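## Task

Carry plate B38 from position D3 onto the block of real-time cycler Q1, and plate R33 from D4 into waiting nest W1. Each plate must lie flat and seated within its locators, with its well A1 at the corner labelled A1. Close Q1's lid over B38 using the LID key. Q1 is loose: at the end it must be back in its original spot, turned the same way. The tube cooling block on D2 and everything else in the row must stay exactly as found, every tube still in its bore. Press START on Q1 so that a run is active at the end, but an active run scores worse than no run if anything you were required to change is still wrong. Nothing may depend on the robot holding it at the end. Finally release everything and withdraw the arms; contact with START or with Q1's housing still counts as clear.

## Robot and tools

Robot: two 7-joint Kinova Gen3 arms, left_arm and right_arm, each ending in a Robotiq 2F-85 parallel gripper with a wrist camera. Cameras: cam_high (overview), cam_left_wrist, cam_right_wrist, each 672x504.

Scene frame: origin on the table top midway between the arms, +z up, +x out across the table, left_arm on the +y side. The names left/right do not refer to image sides. Arm bases: left_arm at (-0.055, +0.400, 0) m, right_arm at (+0.049, -0.267, 0) m, both turned only slightly about z. Gripper frame: fingers point along its +z, pads close along its y. The reported end_effector_position is the point midway between closed pads; fingertips extend about 19 mm past it when closed, 6 mm when fully open, and pads shift about 13 mm outward as they close, so leave that clearance above surfaces. Printed hand positions can be off, more so at long reach.

Joint order (used in every row and every per-joint list in results): elbow, upper arm roll, wrist pitch, forearm roll, wrist roll, waist, shoulder. Ranges in rad: waist, upper arm roll, forearm roll, wrist roll -69.115 to 69.115; shoulder -2.250 to 2.250; elbow -2.580 to 2.580; wrist pitch -2.100 to 2.100. True ends may differ by 0.013 rad.

The row (shared by execute_actions and move): a single list of 18 numbers, each in [-1, 1], always covering both arms. Numbers 1-7 are left_arm joint offsets in the order above, 8 is left gripper position, 9 left gripper speed; 10-18 repeat this for right_arm. Joint numbers are scaled offsets, not poses: 1.0 equals 0.9985 rad for elbow, upper arm roll, waist and shoulder, and 0.8765 rad for wrist pitch, forearm roll and wrist roll. Gripper position is absolute: +1 fully open (85 mm), 0 about 41 mm, pads touch near -0.8, -1 closes until blocked (grip force set by the arm, roughly 190-235 N per pad). Gripper speed: -1 about 20 mm/s, 0 about 85, +1 about 150. To leave a gripper unchanged, repeat its last two numbers; a 0 is a real command.

execute_actions(actions): a list of actions; each action is a table of up to 15 rows, one row per 1/30 s step, the last row held to fill 15 steps (0.5 s). Joint offsets in every row are measured from the angles at the start of that action, not from the previous row (for the first action, from the last reported angles). An action that pushes a joint more than 0.013 rad outward beyond its range is rejected for both arms; a malformed action, or a failing first action, rejects the whole call. An empty list just returns state and images.

move(target, speed, blocking): target is one row as above, offsets measured from the Joint positions in the latest result that showed them. All joints travel in sync, so the hand follows a curve; duration 0.5-10 s. speed is the top rate in rad/s of the joint with farthest to go, 0.01 to 2, default 0.5. blocking=false returns after 0.5 s while motion continues; other motion commands are refused until its end shows, so use wait or stop. It does not avoid obstacles or the other arm. Faster moves and targets set deeper past a contact hit and press harder. The result adds a move: line: ending (done, off_target, moving, held, fault), limits=held or none, and the farthest-from-target joint per arm.

wait(seconds): 0 to 10; lets time pass with commands held. stop(): brakes a running move (needs room; fingers continue). zoom_image(camera, region): region [x0, y0, x1, y1] in pixels of that camera's last image, at most 504x504. read_manual(section): licence texts only. finished_scene(scene): ends scene number given; irreversible.

Results: gripper pose per arm (position in m, quat_wxyz), Joint positions (rad), Joint velocities (rad/s), Joint targets, joint torques (offset, scaled, noisy), position_measured_pct (about 50 - 50 x position; 0 is open; stopping short below about 90 means something is held or blocking, about 90 means pads met). Notes like "joint sent to its limit", "joint command not followed" (clearance check altered targets), MOTOR HOT (from 60 °C; at 75 °C the arm sinks), TORQUE FAULT (arm halts 10 s) may appear.

Motion limits: each joint target stays within a fixed lead of its measured angle (0.304 rad for the big joints, 0.266 for wrist joints), and targets that would put the hand over 70 mm from its measured spot are scaled back. Big moves may need several actions.

Station facts: Q1's upper front keys, left to right facing it: CLEAR, LID, STOP, START. LID and START work only with the lid fully open or shut; a blocked lid stops, lamp goes red, and only CLEAR recovers it (reopening). Blue lamp means a run is going. D1 to D4 form the liquid handler's hand-off row, D1 leftmost from the arms' side, inside the machine's open side. RG is a regrip nest between the arms. Well A1 lies at the labelled short end, in the corner away from the labelled long side. Open pads span a plate's body widthwise but not its base flange.

Avoid: dropping or knocking anything off the table, hard pushes or slams, arms colliding, shoving loose Q1, disturbing the tube block. Release gently by opening wider than the object, and leave both arms clear.

Each tool is called after "Call:" as name(argument=value, ...), one argument or row to a line, values as JSON.

## Session

Call:
execute_actions(
  actions=[],
)

Scene clock: 0.00 s.
left_arm: end_effector_position=(-0.1343, +0.3474, +0.3412) position_measured_pct=0.0 end_effector_quat_wxyz=(+0.005, +0.324, +0.865, +0.383) | right_arm: end_effector_position=(+0.1357, -0.4373, +0.1610) position_measured_pct=0.0 end_effector_quat_wxyz=(-0.029, +0.135, +0.967, +0.214)
Joint names: [elbow, upper arm roll, wrist pitch, forearm roll, wrist roll, waist, shoulder]
Joint positions: left_arm=[ 1.979 -0.507  1.884  0.081  2.848 -3.665  0.072] | right_arm=[ 2.18  -0.209  1.086 -0.12   2.543  1.31   0.288]
Joint velocities: left_arm=[-0.     0.     0.001  0.001  0.001  0.001  0.   ] | right_arm=[ 0.001  0.     0.001  0.001  0.     0.001 -0.   ]
Joint torques (N m, as the joint torque sensors report them, + toward a larger angle): no reading
Motor temperatures (°C, as the motors report them): left_arm=[30 26 35 34 34 28 29] | right_arm=[27 29 40 31 37 31 29]
Joint targets: left_arm=[1.979 -0.507 1.884 0.081 2.848 -3.665 0.072] | right_arm=[2.180 -0.209 1.086 -0.120 2.543 1.310 0.288]

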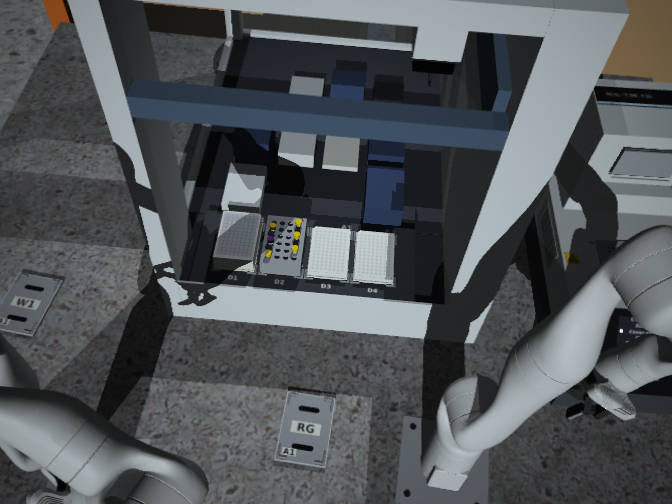

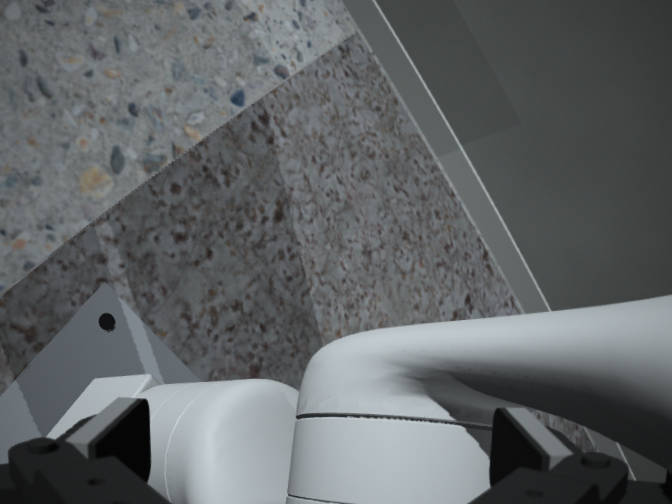

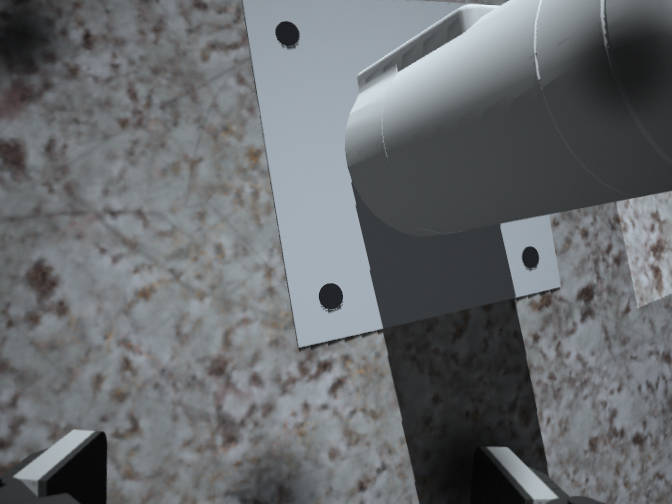

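Call:
zoom_image(
  camera="cam_high",
  region=[190, 190, 430, 310],
)

Call:
zoom_image(
  camera="cam_high",
  region=[500, 60, 672, 430],
)

Call:
zoom_image(
  camera="cam_high",
  region=[0, 250, 120, 360],
)

Call:
zoom_image(
  camera="cam_high",
  region=[250, 370, 500, 504],
)

Region (190, 190, 430, 310) of cam_high's 672x504 image, scaled by 2.100, with more detail than that image has.

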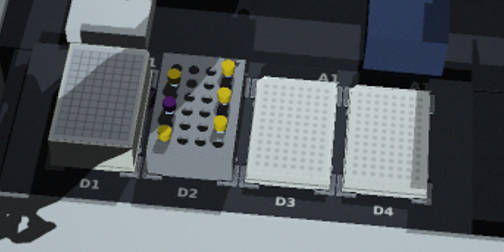

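Region (500, 60, 672, 430) of cam_high's 672x504 image, scaled by 1.362, with more detail than that image has; it fills the left 234 columns of this view, and the rest is white.

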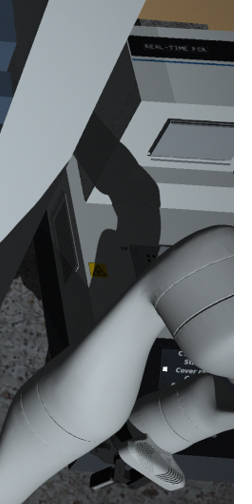

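Region (0, 250, 120, 360) of cam_high's 672x504 image, scaled by 4.200, with more detail than that image has; it fills the top 462 rows of this view, and the rest is white.

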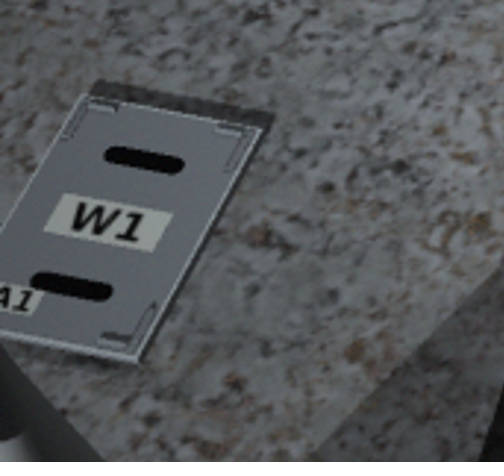

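Region (250, 370, 500, 504) of cam_high's 672x504 image, scaled by 2.016, with more detail than that image has; it fills the top 270 rows of this view, and the rest is white.

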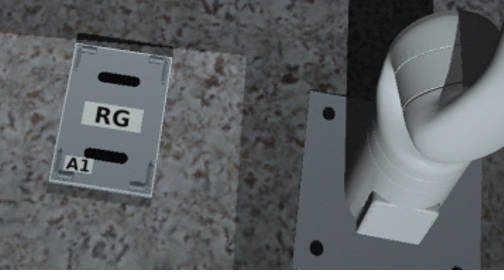

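Call:
move(
  target=[0,0.508,-0.78,-0.092,1,-1,-0.373,1,0, 0,0.209,0,0.137,1,0,-0.601,1,0],
  speed=1.0,
)

Scene clock: 53.67 s.
left_arm: end_effector_position=(-0.0666, +0.1300, +0.3522) position_measured_pct=0.0 end_effector_quat_wxyz=(-0.035, -0.308, +0.942, -0.126) | right_arm: end_effector_position=(+0.0674, -0.4968, +0.2872) position_measured_pct=0.0 end_effector_quat_wxyz=(-0.004, -0.230, +0.969, -0.093)
Joint names: [elbow, upper arm roll, wrist pitch, forearm roll, wrist roll, waist, shoulder]
Joint positions: left_arm=[ 1.979  0.     1.2    0.     3.724 -4.663 -0.3  ] | right_arm=[ 2.18  -0.001  1.086 -0.     3.42   1.31  -0.312]
Joint velocities: left_arm=[ 0.     0.     0.001  0.001  0.001 -0.004 -0.001] | right_arm=[ 0.001 -0.002 -0.001 -0.001 -0.002 -0.002 -0.001]
Joint torques (N m, as the joint torque sensors report them, + toward a larger angle): left_arm=[-8.79 -0.12 -0.73  0.03 -0.26 -0.7  -4.04] | right_arm=[-8.92  0.61 -0.38 -0.1  -0.01  0.31 -2.82]
Motor temperatures (°C, as the motors report them): left_arm=[30 26 35 34 34 28 29] | right_arm=[27 29 40 31 37 31 30]
Joint targets: left_arm=[1.979 0.000 1.200 0.000 3.724 -4.663 -0.300] | right_arm=[2.180 -0.001 1.086 -0.000 3.420 1.310 -0.312]
move: done; limits=none; left_arm: farthest joint: the waist, 0.001 radians from its target (0.999 radians at the start); right_arm: farthest joint: the waist, 0.000 radians from its target (0.000 radians at the start)

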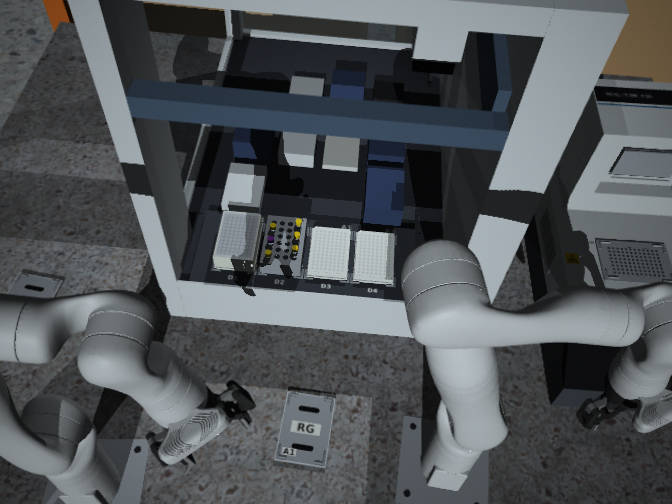

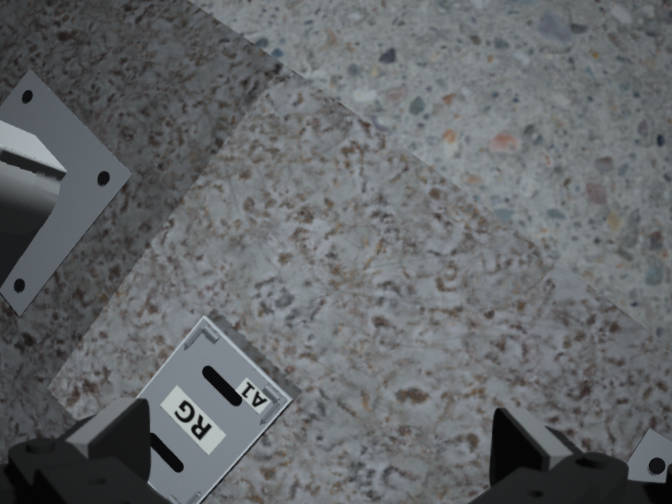

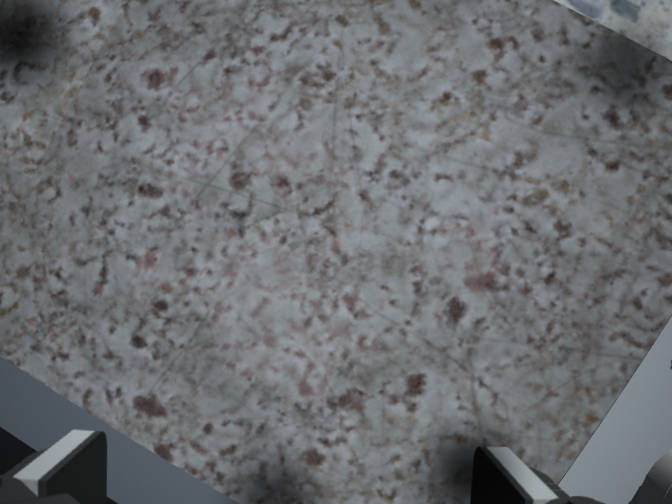

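Call:
move(
  target=[-0.079,0,-0.228,0,1,-1,-0.3,1,0, -0.28,0,0.016,0,1,-0.485,-0.288,1,0],
  speed=1.0,
)

Call:
move(
  target=[0,0,0,0,0.127,0,0,1,0, 0,0,0,0,0.474,0,0,1,0],
  speed=1.0,
)

Scene clock: 64.90 s.
left_arm: end_effector_position=(+0.1903, +0.2295, +0.5085) position_measured_pct=0.0 end_effector_quat_wxyz=(+0.084, +0.867, -0.285, +0.399) | right_arm: end_effector_position=(+0.2012, -0.4980, +0.4861) position_measured_pct=0.0 end_effector_quat_wxyz=(+0.087, +0.738, -0.570, +0.351)
Joint names: [elbow, upper arm roll, wrist pitch, forearm roll, wrist roll, waist, shoulder]
Joint positions: left_arm=[ 1.9    0.     1.     0.     4.601 -5.661 -0.599] | right_arm=[ 1.901 -0.001  1.1   -0.     4.297  0.826 -0.599]
Joint velocities: left_arm=[-0.     0.    -0.001  0.    -0.001 -0.002 -0.001] | right_arm=[ 0.001  0.001  0.     0.001  0.    -0.001 -0.001]
Joint torques (N m, as the joint torque sensors report them, + toward a larger angle): left_arm=[-9.78 -0.01 -1.91  0.07 -0.05 -0.47  0.35] | right_arm=[-10.39   0.49  -1.81  -0.16   0.02   0.52   1.09]
Motor temperatures (°C, as the motors report them): left_arm=[30 26 35 34 34 28 29] | right_arm=[27 29 40 31 37 31 30]
Joint targets: left_arm=[1.900 0.000 1.000 0.000 4.601 -5.661 -0.599] | right_arm=[1.901 -0.001 1.100 -0.000 4.297 0.826 -0.600]
move: done; limits=none; left_arm: farthest joint: the waist, 0.000 radians from its target (0.998 radians at the start); right_arm: farthest joint: the waist, 0.000 radians from its target (0.484 radians at the start)

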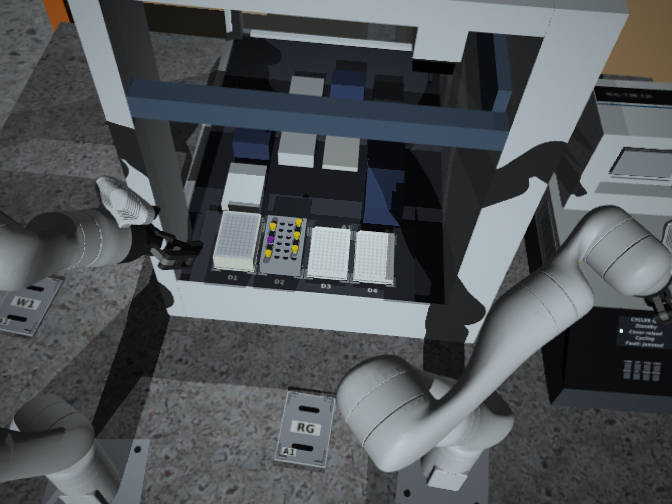

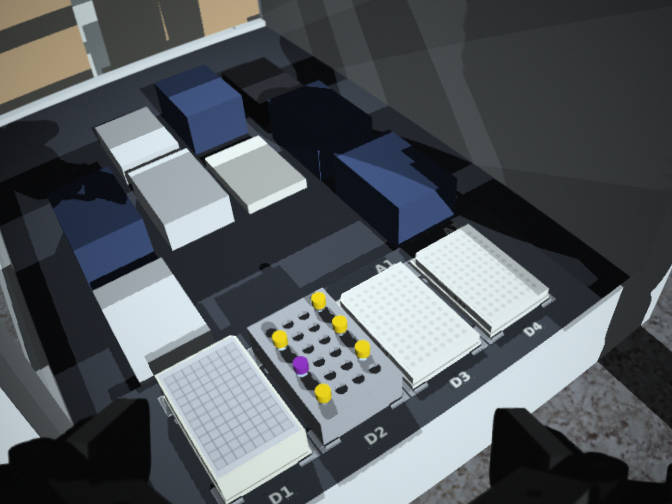

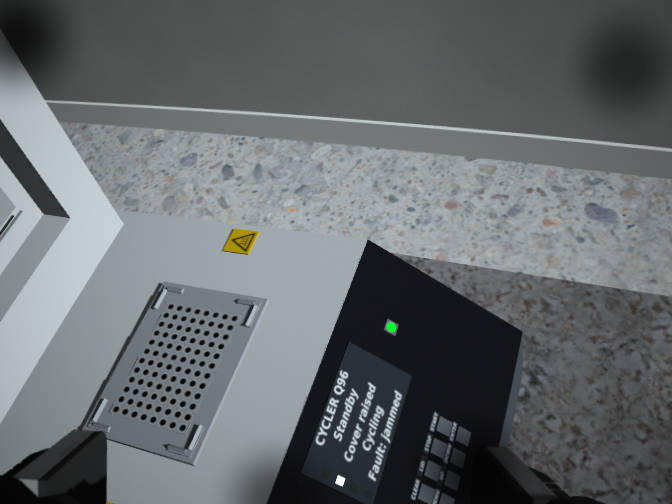

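Scene clock: 65.80 s.
left_arm: end_effector_position=(+0.1903, +0.2295, +0.5085) position_measured_pct=0.0 end_effector_quat_wxyz=(+0.106, +0.882, -0.237, +0.394) | right_arm: end_effector_position=(+0.2012, -0.4980, +0.4861) position_measured_pct=0.0 end_effector_quat_wxyz=(+0.157, +0.839, -0.405, +0.326)
Joint names: [elbow, upper arm roll, wrist pitch, forearm roll, wrist roll, waist, shoulder]
Joint positions: left_arm=[ 1.9    0.     1.     0.     4.712 -5.661 -0.599] | right_arm=[ 1.901 -0.001  1.1   -0.     4.712  0.826 -0.599]
Joint velocities: left_arm=[ 0.    -0.    -0.001 -0.     0.001 -0.001  0.   ] | right_arm=[-0.001 -0.001 -0.002 -0.    -0.002  0.001  0.   ]
Joint torques (N m, as the joint torque sensors report them, + toward a larger angle): left_arm=[-9.97  0.01 -2.12 -0.07 -0.19 -0.51  0.57] | right_arm=[-10.35   0.37  -1.81  -0.18  -0.05   0.34   1.06]
Motor temperatures (°C, as the motors report them): left_arm=[30 26 35 34 34 28 29] | right_arm=[27 29 40 31 37 31 30]
Joint targets: left_arm=[1.900 0.000 1.000 0.000 4.712 -5.661 -0.599] | right_arm=[1.901 -0.001 1.100 -0.000 4.712 0.826 -0.599]
move: done; limits=none; left_arm: farthest joint: the waist, 0.000 radians from its target (0.000 radians at the start); right_arm: farthest joint: the waist, 0.000 radians from its target (0.000 radians at the start)

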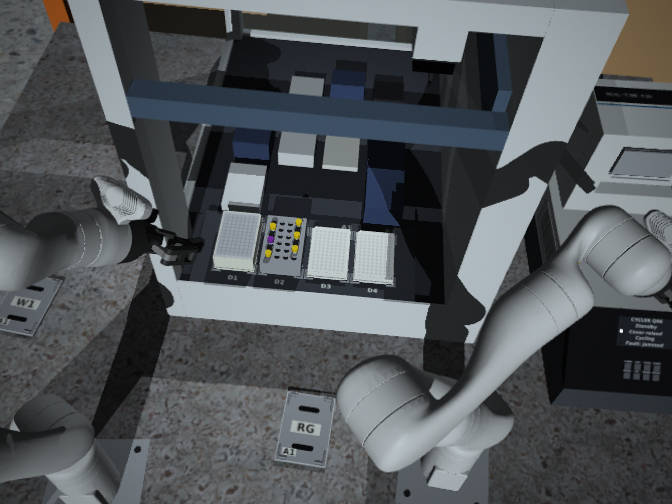

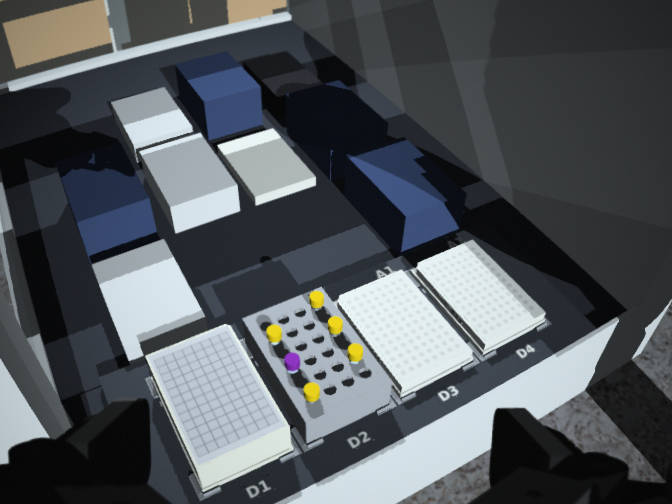

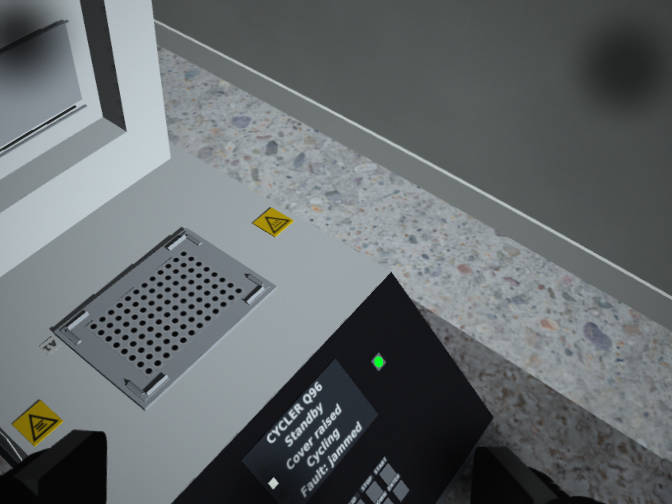

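Call:
zoom_image(
  camera="cam_left_wrist",
  region=[320, 220, 570, 420],
)

Call:
zoom_image(
  camera="cam_right_wrist",
  region=[220, 340, 440, 504],
)

Call:
zoom_image(
  camera="cam_high",
  region=[530, 280, 672, 420],
)

Region (320, 220, 570, 420) of cam_left_wrist's 672x504 image, scaled by 2.016; it fills the top 403 rows of this view, and the rest is white.

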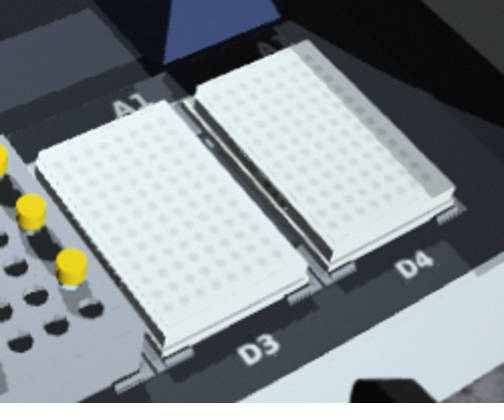

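Region (220, 340, 440, 504) of cam_right_wrist's 672x504 image, scaled by 2.291; it fills the top 376 rows of this view, and the rest is white.

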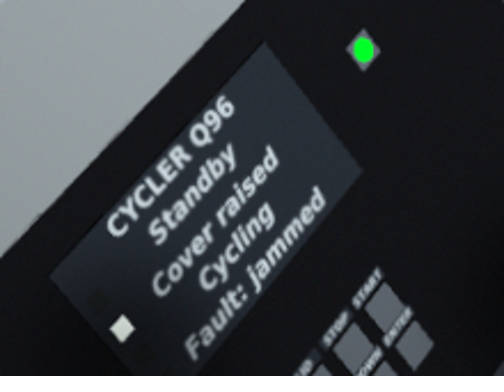

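Region (530, 280, 672, 420) of cam_high's 672x504 image, scaled by 3.549, with more detail than that image has; it fills the top 497 rows of this view, and the rest is white.

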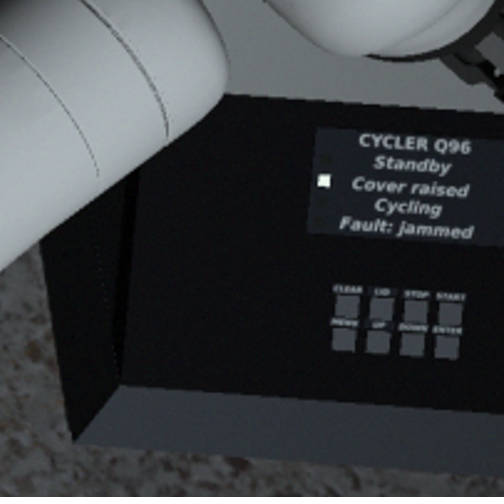

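Call:
move(
  target=[0.3,0,-0.685,0,0,0,-0.301,1,0, 0,0,0.2,0,0,-1,-0.1,1,0],
  speed=1.0,
)

Scene clock: 153.63 s.
left_arm: end_effector_position=(+0.1769, +0.2373, +0.5906) position_measured_pct=0.0 end_effector_quat_wxyz=(+0.171, +0.725, -0.195, +0.638) | right_arm: end_effector_position=(+0.2648, -0.2703, +0.4753) position_measured_pct=0.0 end_effector_quat_wxyz=(-0.016, +0.944, +0.047, +0.326)
Joint names: [elbow, upper arm roll, wrist pitch, forearm roll, wrist roll, waist, shoulder]
Joint positions: left_arm=[ 2.199  0.     0.4    0.     4.712 -5.661 -0.9  ] | right_arm=[ 1.901 -0.001  1.275 -0.     4.712 -0.173 -0.699]
Joint velocities: left_arm=[-0.     0.     0.001  0.     0.    -0.    -0.   ] | right_arm=[-0.    -0.     0.001  0.001 -0.002 -0.002 -0.   ]
Joint torques (N m, as the joint torque sensors report them, + toward a larger angle): left_arm=[-10.52  -0.2   -3.     0.08  -0.13   0.31   4.23] | right_arm=[-9.97  0.32 -1.67 -0.15 -0.01  0.07  3.23]
Motor temperatures (°C, as the motors report them): left_arm=[31 26 35 34 34 28 29] | right_arm=[27 29 40 31 37 31 29]
Joint targets: left_arm=[2.199 0.000 0.400 0.000 4.712 -5.661 -0.900] | right_arm=[1.901 -0.001 1.275 -0.000 4.712 -0.173 -0.699]
move: done; limits=none; left_arm: farthest joint: the waist, 0.000 radians from its target (0.000 radians at the start); right_arm: farthest joint: the waist, 0.000 radians from its target (0.998 radians at the start)

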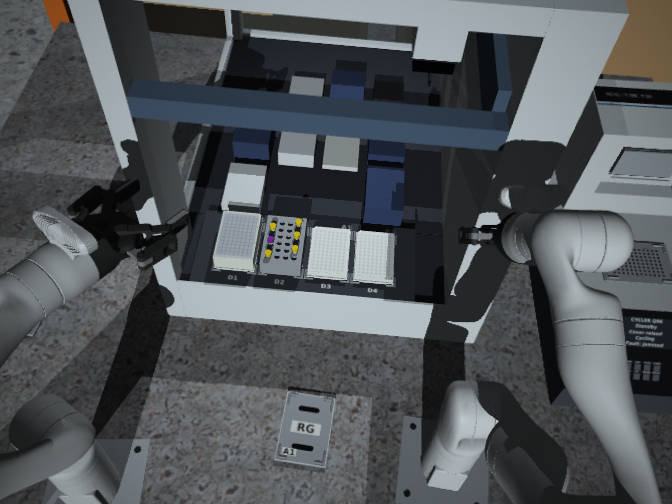

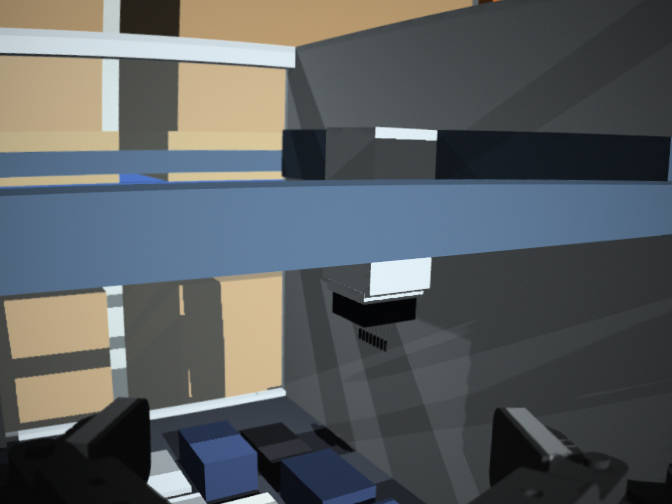

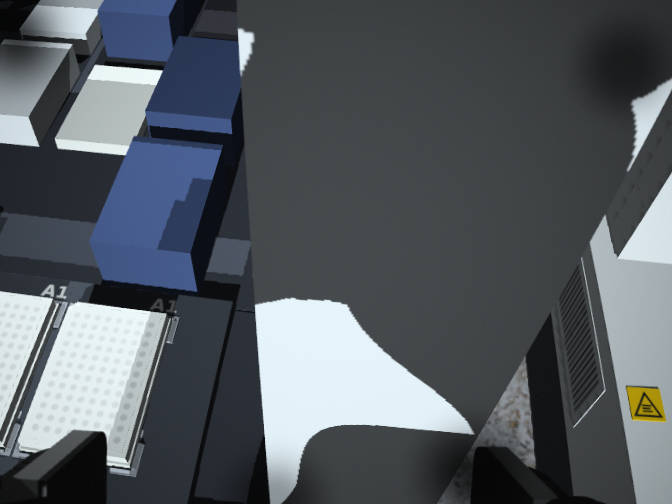

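Call:
zoom_image(
  camera="cam_right_wrist",
  region=[0, 270, 240, 504],
)

Region (0, 270, 240, 504) of cam_right_wrist's 672x504 image, scaled by 2.100; it fills the top 491 rows of this view, and the rest is white.

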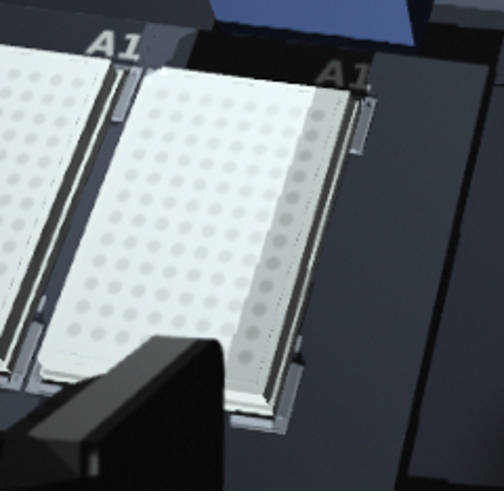

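Call:
move(
  target=[0,0,0,0,0,0,0,1,0, 0.179,0.001,0,0.266,-0.984,-0.624,0,1,0],
  speed=1.0,
)

Call:
move(
  target=[0,0,0.25,0,0,0.2,0,1,0, 0,0,-0.502,0,0,0,0.7415,1,0],
  speed=0.8,
)

Scene clock: 233.77 s.
left_arm: end_effector_position=(+0.1769, +0.2373, +0.5906) position_measured_pct=0.0 end_effector_quat_wxyz=(+0.171, +0.725, -0.195, +0.638) | right_arm: end_effector_position=(+0.2474, -0.2172, +0.3991) position_measured_pct=0.0 end_effector_quat_wxyz=(-0.089, +0.962, -0.062, +0.250)
Joint names: [elbow, upper arm roll, wrist pitch, forearm roll, wrist roll, waist, shoulder]
Joint positions: left_arm=[ 2.199  0.     0.4    0.     4.712 -5.661 -0.9  ] | right_arm=[ 2.08   0.     1.275  0.233  3.85  -0.795 -0.699]
Joint velocities: left_arm=[ 0.     0.    -0.    -0.001  0.     0.    -0.   ] | right_arm=[-0.     0.001 -0.    -0.001  0.    -0.002 -0.001]
Joint torques (N m, as the joint torque sensors report them, + toward a larger angle): left_arm=[-10.54   0.17  -2.8   -0.16  -0.09  -0.75   4.33] | right_arm=[-9.93 -0.05 -1.17  0.53 -0.01  0.38  3.25]
Motor temperatures (°C, as the motors report them): left_arm=[31 26 35 34 34 28 29] | right_arm=[27 29 40 31 37 31 29]
Joint targets: left_arm=[2.199 0.000 0.400 0.000 4.712 -5.661 -0.900] | right_arm=[2.080 0.000 1.275 0.233 3.850 -0.796 -0.699]
move: done; limits=none; left_arm: farthest joint: the waist, 0.000 radians from its target (0.000 radians at the start); right_arm: farthest joint: the waist, 0.001 radians from its target (0.623 radians at the start)

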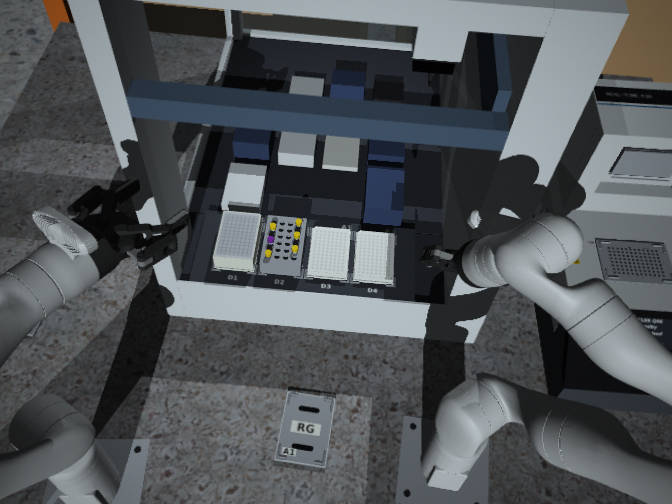

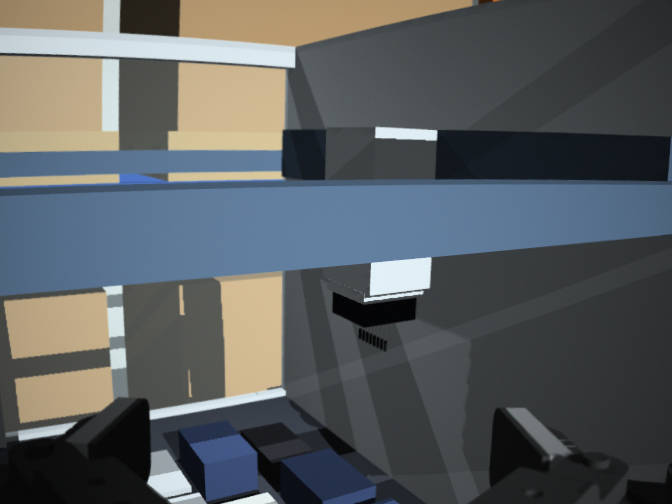

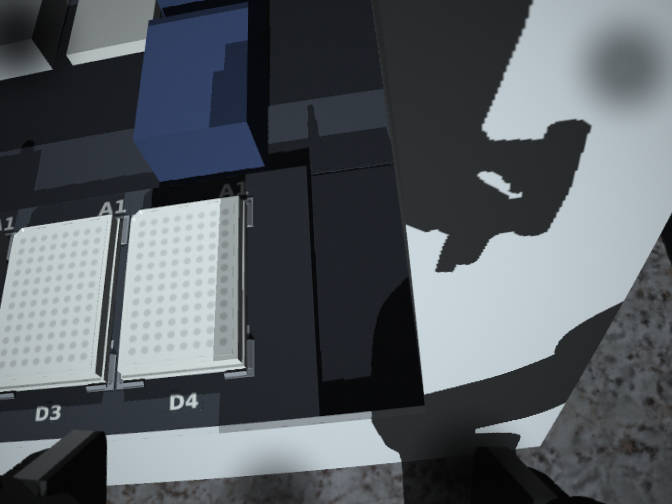

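Scene clock: 235.37 s.
left_arm: end_effector_position=(+0.1280, +0.2052, +0.5245) position_measured_pct=0.0 end_effector_quat_wxyz=(+0.203, +0.766, -0.290, +0.537) | right_arm: end_effector_position=(+0.3606, -0.0971, +0.2404) position_measured_pct=0.0 end_effector_quat_wxyz=(-0.000, +0.991, -0.001, +0.131)
Joint names: [elbow, upper arm roll, wrist pitch, forearm roll, wrist roll, waist, shoulder]
Joint positions: left_arm=[ 2.199  0.     0.619  0.     4.712 -5.461 -0.9  ] | right_arm=[ 2.08   0.     0.835  0.233  3.85  -0.795  0.041]
Joint velocities: left_arm=[ 0.    -0.     0.001  0.001 -0.     0.001  0.   ] | right_arm=[ 0.001  0.001 -0.001 -0.001 -0.002 -0.001  0.003]
Joint torques (N m, as the joint torque sensors report them, + toward a larger angle): left_arm=[-10.13  -0.34  -2.68   0.12  -0.35  -0.25   4.64] | right_arm=[-8.04  0.63 -0.37  0.35 -0.06  0.35 -9.15]
Motor temperatures (°C, as the motors report them): left_arm=[31 26 35 34 34 28 29] | right_arm=[27 29 40 31 37 31 29]
Joint targets: left_arm=[2.199 0.000 0.619 0.000 4.712 -5.461 -0.900] | right_arm=[2.080 0.000 0.835 0.233 3.850 -0.795 0.041]
move: done; limits=none; left_arm: farthest joint: the waist, 0.000 radians from its target (0.200 radians at the start); right_arm: farthest joint: the shoulder, 0.001 radians from its target (0.741 radians at the start)

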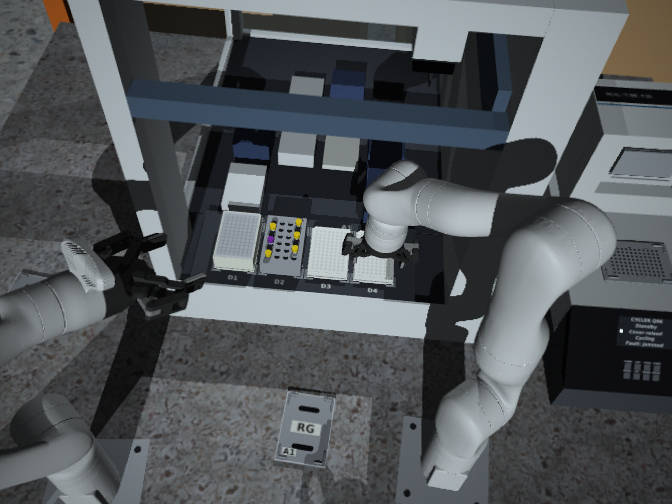

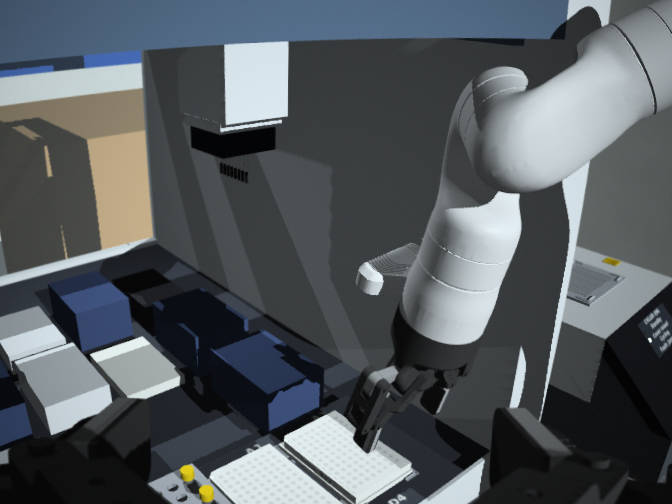

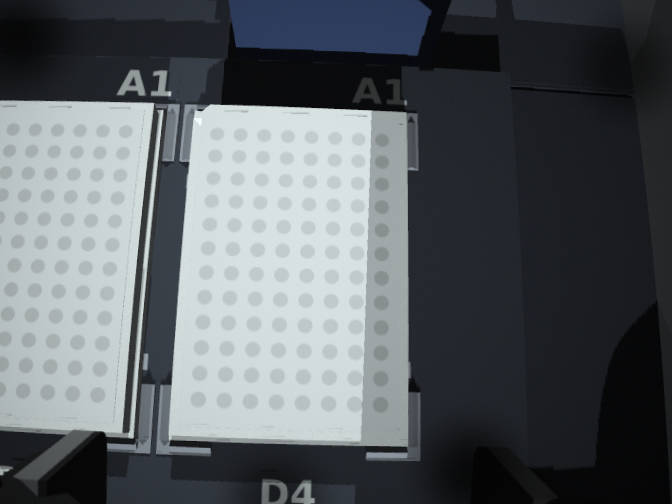

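Call:
move(
  target=[0,0,0.15,0,0,0,0,1,0, -0.0592,0,-0.2078,0.0064,0.1132,0.133,0.2216,1,0],
  speed=0.4,
)

Scene clock: 274.53 s.
left_arm: end_effector_position=(+0.1157, +0.2161, +0.4870) position_measured_pct=0.0 end_effector_quat_wxyz=(+0.184, +0.799, -0.303, +0.485) | right_arm: end_effector_position=(+0.4323, -0.0949, +0.1853) position_measured_pct=0.0 end_effector_quat_wxyz=(-0.000, +0.991, -0.000, +0.131)
Joint names: [elbow, upper arm roll, wrist pitch, forearm roll, wrist roll, waist, shoulder]
Joint positions: left_arm=[ 2.199  0.     0.751  0.     4.712 -5.461 -0.9  ] | right_arm=[ 2.021  0.     0.653  0.238  3.949 -0.663  0.262]
Joint velocities: left_arm=[ 0.    -0.     0.    -0.001  0.002  0.     0.   ] | right_arm=[ 0.    -0.    -0.001  0.001  0.001  0.003  0.002]
Joint torques (N m, as the joint torque sensors report them, + toward a larger angle): left_arm=[-9.88 -0.44 -2.63 -0.01  0.   -0.01  5.01] | right_arm=[ -7.3    0.89  -0.42   0.21   0.04   0.54 -13.12]
Motor temperatures (°C, as the motors report them): left_arm=[31 26 35 34 34 28 29] | right_arm=[27 29 40 31 37 31 30]
Joint targets: left_arm=[2.199 0.000 0.751 0.000 4.712 -5.461 -0.900] | right_arm=[2.021 0.000 0.653 0.238 3.949 -0.662 0.262]
move: done; limits=none; left_arm: farthest joint: the waist, 0.000 radians from its target (0.000 radians at the start); right_arm: farthest joint: the waist, 0.000 radians from its target (0.133 radians at the start)

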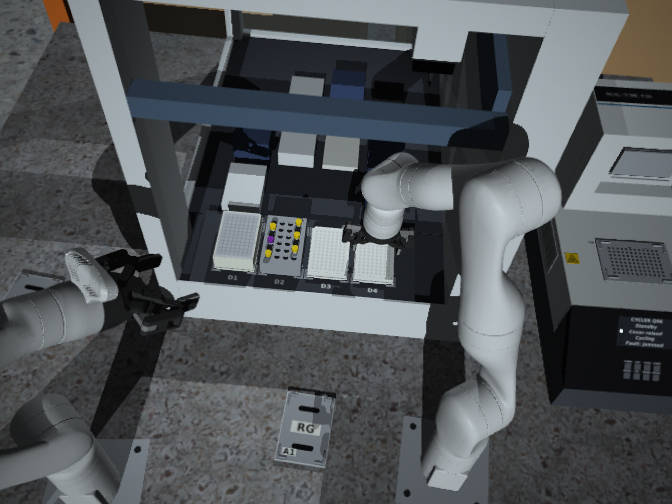

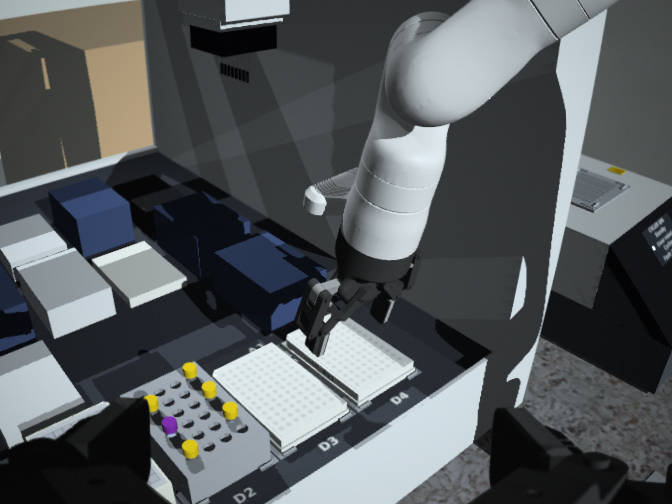

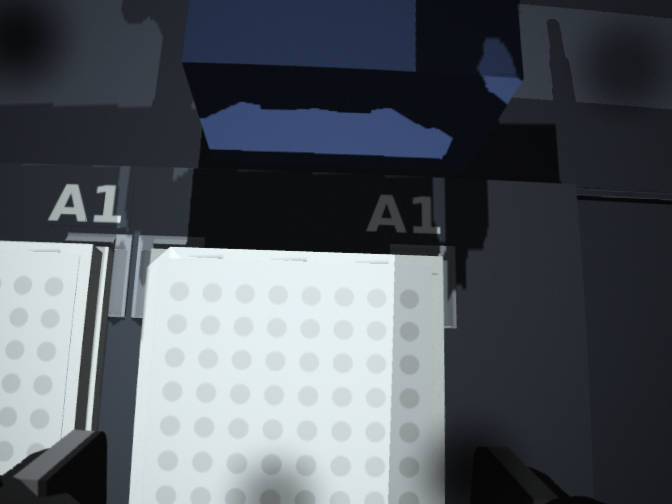

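Call:
move(
  target=[0,0,0,0,0,0,0,1,0, 0.0241,0,-0.058,0.0221,-0.0274,-0.0005,0.0285,1,0],
  speed=0.1,
)

Call:
zoom_image(
  camera="cam_left_wrist",
  region=[250, 270, 450, 430],
)

Scene clock: 287.87 s.
left_arm: end_effector_position=(+0.1157, +0.2161, +0.4870) position_measured_pct=0.0 end_effector_quat_wxyz=(+0.184, +0.799, -0.303, +0.485) | right_arm: end_effector_position=(+0.4328, -0.0947, +0.1700) position_measured_pct=0.0 end_effector_quat_wxyz=(-0.000, +0.991, -0.001, +0.131)
Joint names: [elbow, upper arm roll, wrist pitch, forearm roll, wrist roll, waist, shoulder]
Joint positions: left_arm=[ 2.199  0.     0.751  0.     4.712 -5.461 -0.9  ] | right_arm=[ 2.045  0.     0.602  0.258  3.925 -0.663  0.29 ]
Joint velocities: left_arm=[-0.     0.    -0.    -0.001 -0.     0.    -0.   ] | right_arm=[-0.    -0.001 -0.001  0.001  0.001  0.     0.001]
Joint torques (N m, as the joint torque sensors report them, + toward a larger angle): left_arm=[-10.14  -0.1   -2.45   0.    -0.15  -0.61   4.67] | right_arm=[ -6.86   0.85  -0.37   0.18   0.     0.37 -13.45]
Motor temperatures (°C, as the motors report them): left_arm=[31 26 35 34 34 28 29] | right_arm=[27 29 40 31 37 31 30]
Joint targets: left_arm=[2.199 0.000 0.751 0.000 4.712 -5.461 -0.900] | right_arm=[2.045 0.000 0.602 0.258 3.925 -0.663 0.290]
move: done; limits=none; left_arm: farthest joint: the waist, 0.000 radians from its target (0.000 radians at the start); right_arm: farthest joint: the waist, 0.000 radians from its target (0.001 radians at the start)

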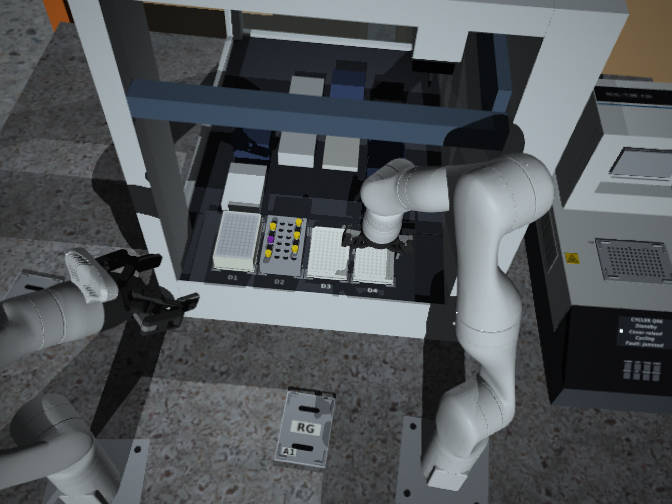

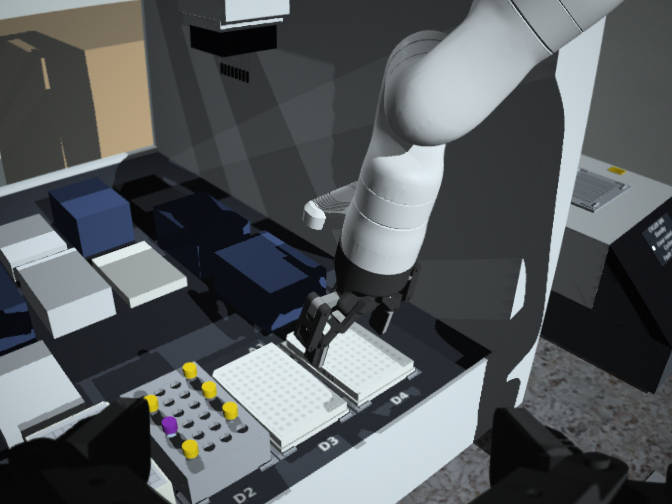

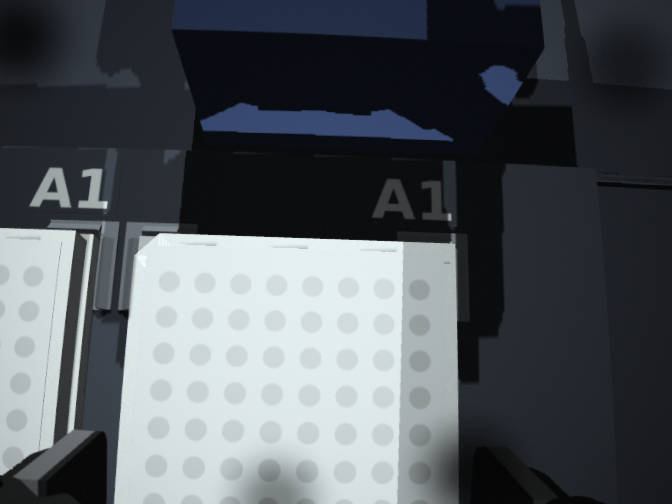

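Region (250, 270, 450, 430) of cam_left_wrist's 672x504 image, scaled by 2.520; it fills the top 403 rows of this view, and the rest is white.

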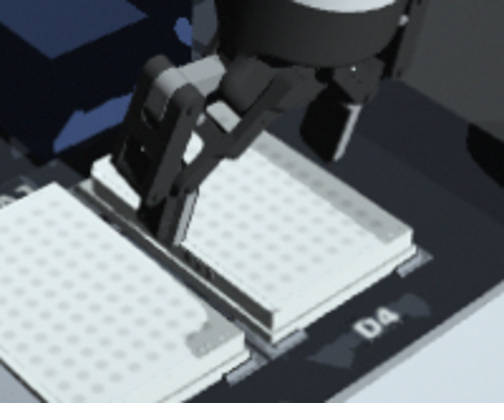

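Call:
zoom_image(
  camera="cam_right_wrist",
  region=[30, 400, 180, 504],
)

Call:
zoom_image(
  camera="cam_right_wrist",
  region=[400, 400, 550, 504],
)

Region (30, 400, 180, 504) of cam_right_wrist's 672x504 image, scaled by 3.360; it fills the top 349 rows of this view, and the rest is white.

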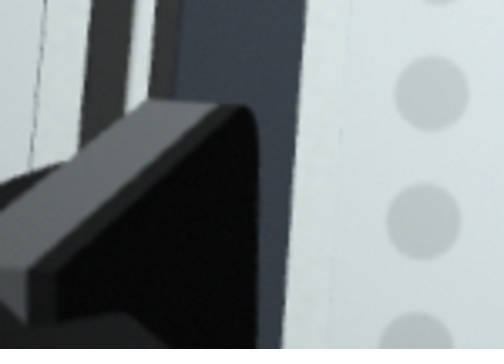

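Region (400, 400, 550, 504) of cam_right_wrist's 672x504 image, scaled by 3.360; it fills the top 349 rows of this view, and the rest is white.

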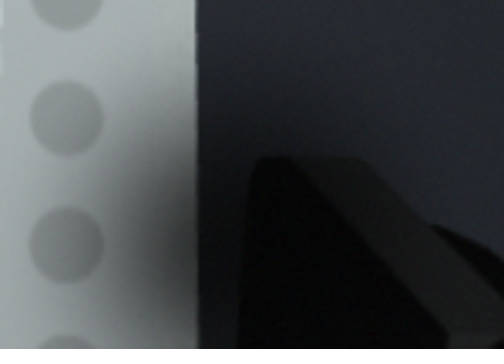

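Call:
move(
  target=[0,0,0,0,0,0,0,1,0, 0.0150,0,-0.0361,0.0139,-0.0185,-0.0016,0.0183,1,0],
  speed=0.05,
)

Call:
zoom_image(
  camera="cam_right_wrist",
  region=[30, 400, 180, 504],
)

Call:
zoom_image(
  camera="cam_right_wrist",
  region=[400, 400, 550, 504],
)

Scene clock: 306.70 s.
left_arm: end_effector_position=(+0.1157, +0.2161, +0.4870) position_measured_pct=0.0 end_effector_quat_wxyz=(+0.184, +0.799, -0.303, +0.485) | right_arm: end_effector_position=(+0.4323, -0.0940, +0.1603) position_measured_pct=0.0 end_effector_quat_wxyz=(-0.000, +0.991, -0.000, +0.131)
Joint names: [elbow, upper arm roll, wrist pitch, forearm roll, wrist roll, waist, shoulder]
Joint positions: left_arm=[ 2.199  0.     0.751  0.     4.712 -5.461 -0.9  ] | right_arm=[ 2.06   0.     0.57   0.27   3.909 -0.665  0.308]
Joint velocities: left_arm=[ 0.    -0.     0.     0.    -0.001  0.     0.   ] | right_arm=[ 0.001  0.    -0.     0.003 -0.     0.     0.002]
Joint torques (N m, as the joint torque sensors report them, + toward a larger angle): left_arm=[-10.28  -0.11  -2.48   0.17  -0.23  -0.07   4.25] | right_arm=[ -6.76   0.94  -0.45   0.2   -0.04   0.3  -13.64]
Motor temperatures (°C, as the motors report them): left_arm=[31 26 35 34 34 28 29] | right_arm=[27 29 40 31 37 31 30]
Joint targets: left_arm=[2.199 0.000 0.751 0.000 4.712 -5.461 -0.900] | right_arm=[2.060 0.000 0.570 0.270 3.909 -0.665 0.308]
move: done; limits=none; left_arm: farthest joint: the waist, 0.000 radians from its target (0.000 radians at the start); right_arm: farthest joint: the waist, 0.000 radians from its target (0.001 radians at the start)

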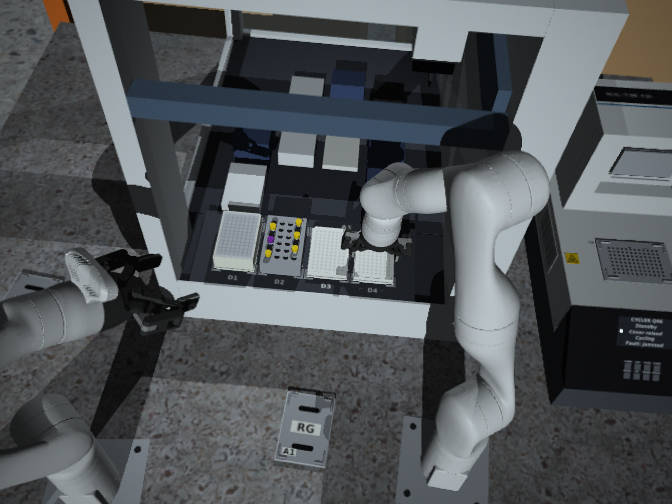

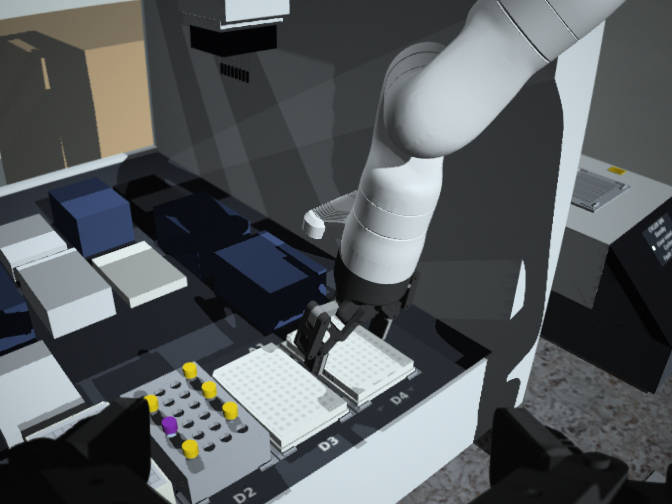

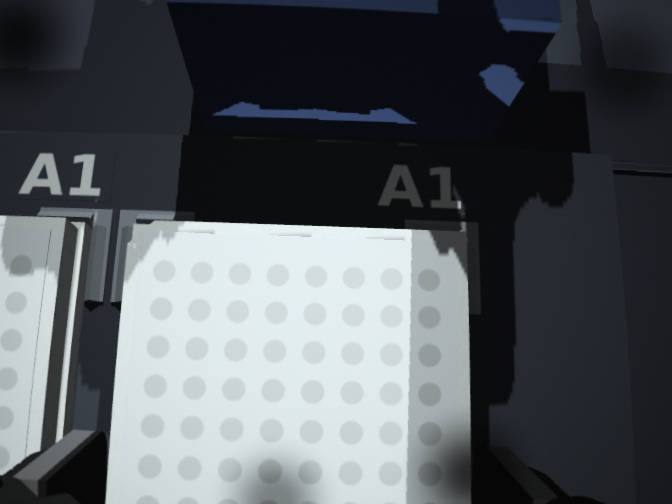

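Region (30, 400, 180, 504) of cam_right_wrist's 672x504 image, scaled by 3.360; it fills the top 349 rows of this view, and the rest is white.

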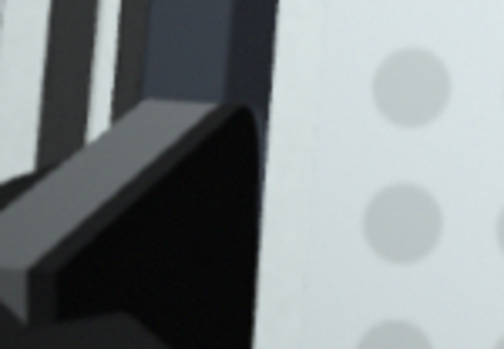

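Region (400, 400, 550, 504) of cam_right_wrist's 672x504 image, scaled by 3.360; it fills the top 349 rows of this view, and the rest is white.

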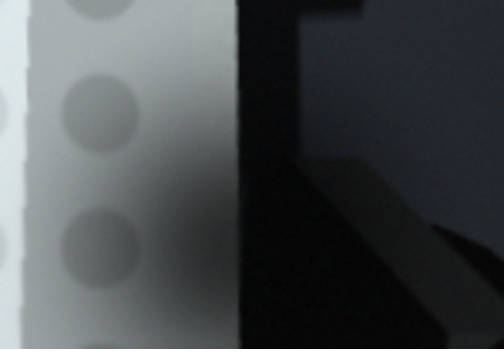

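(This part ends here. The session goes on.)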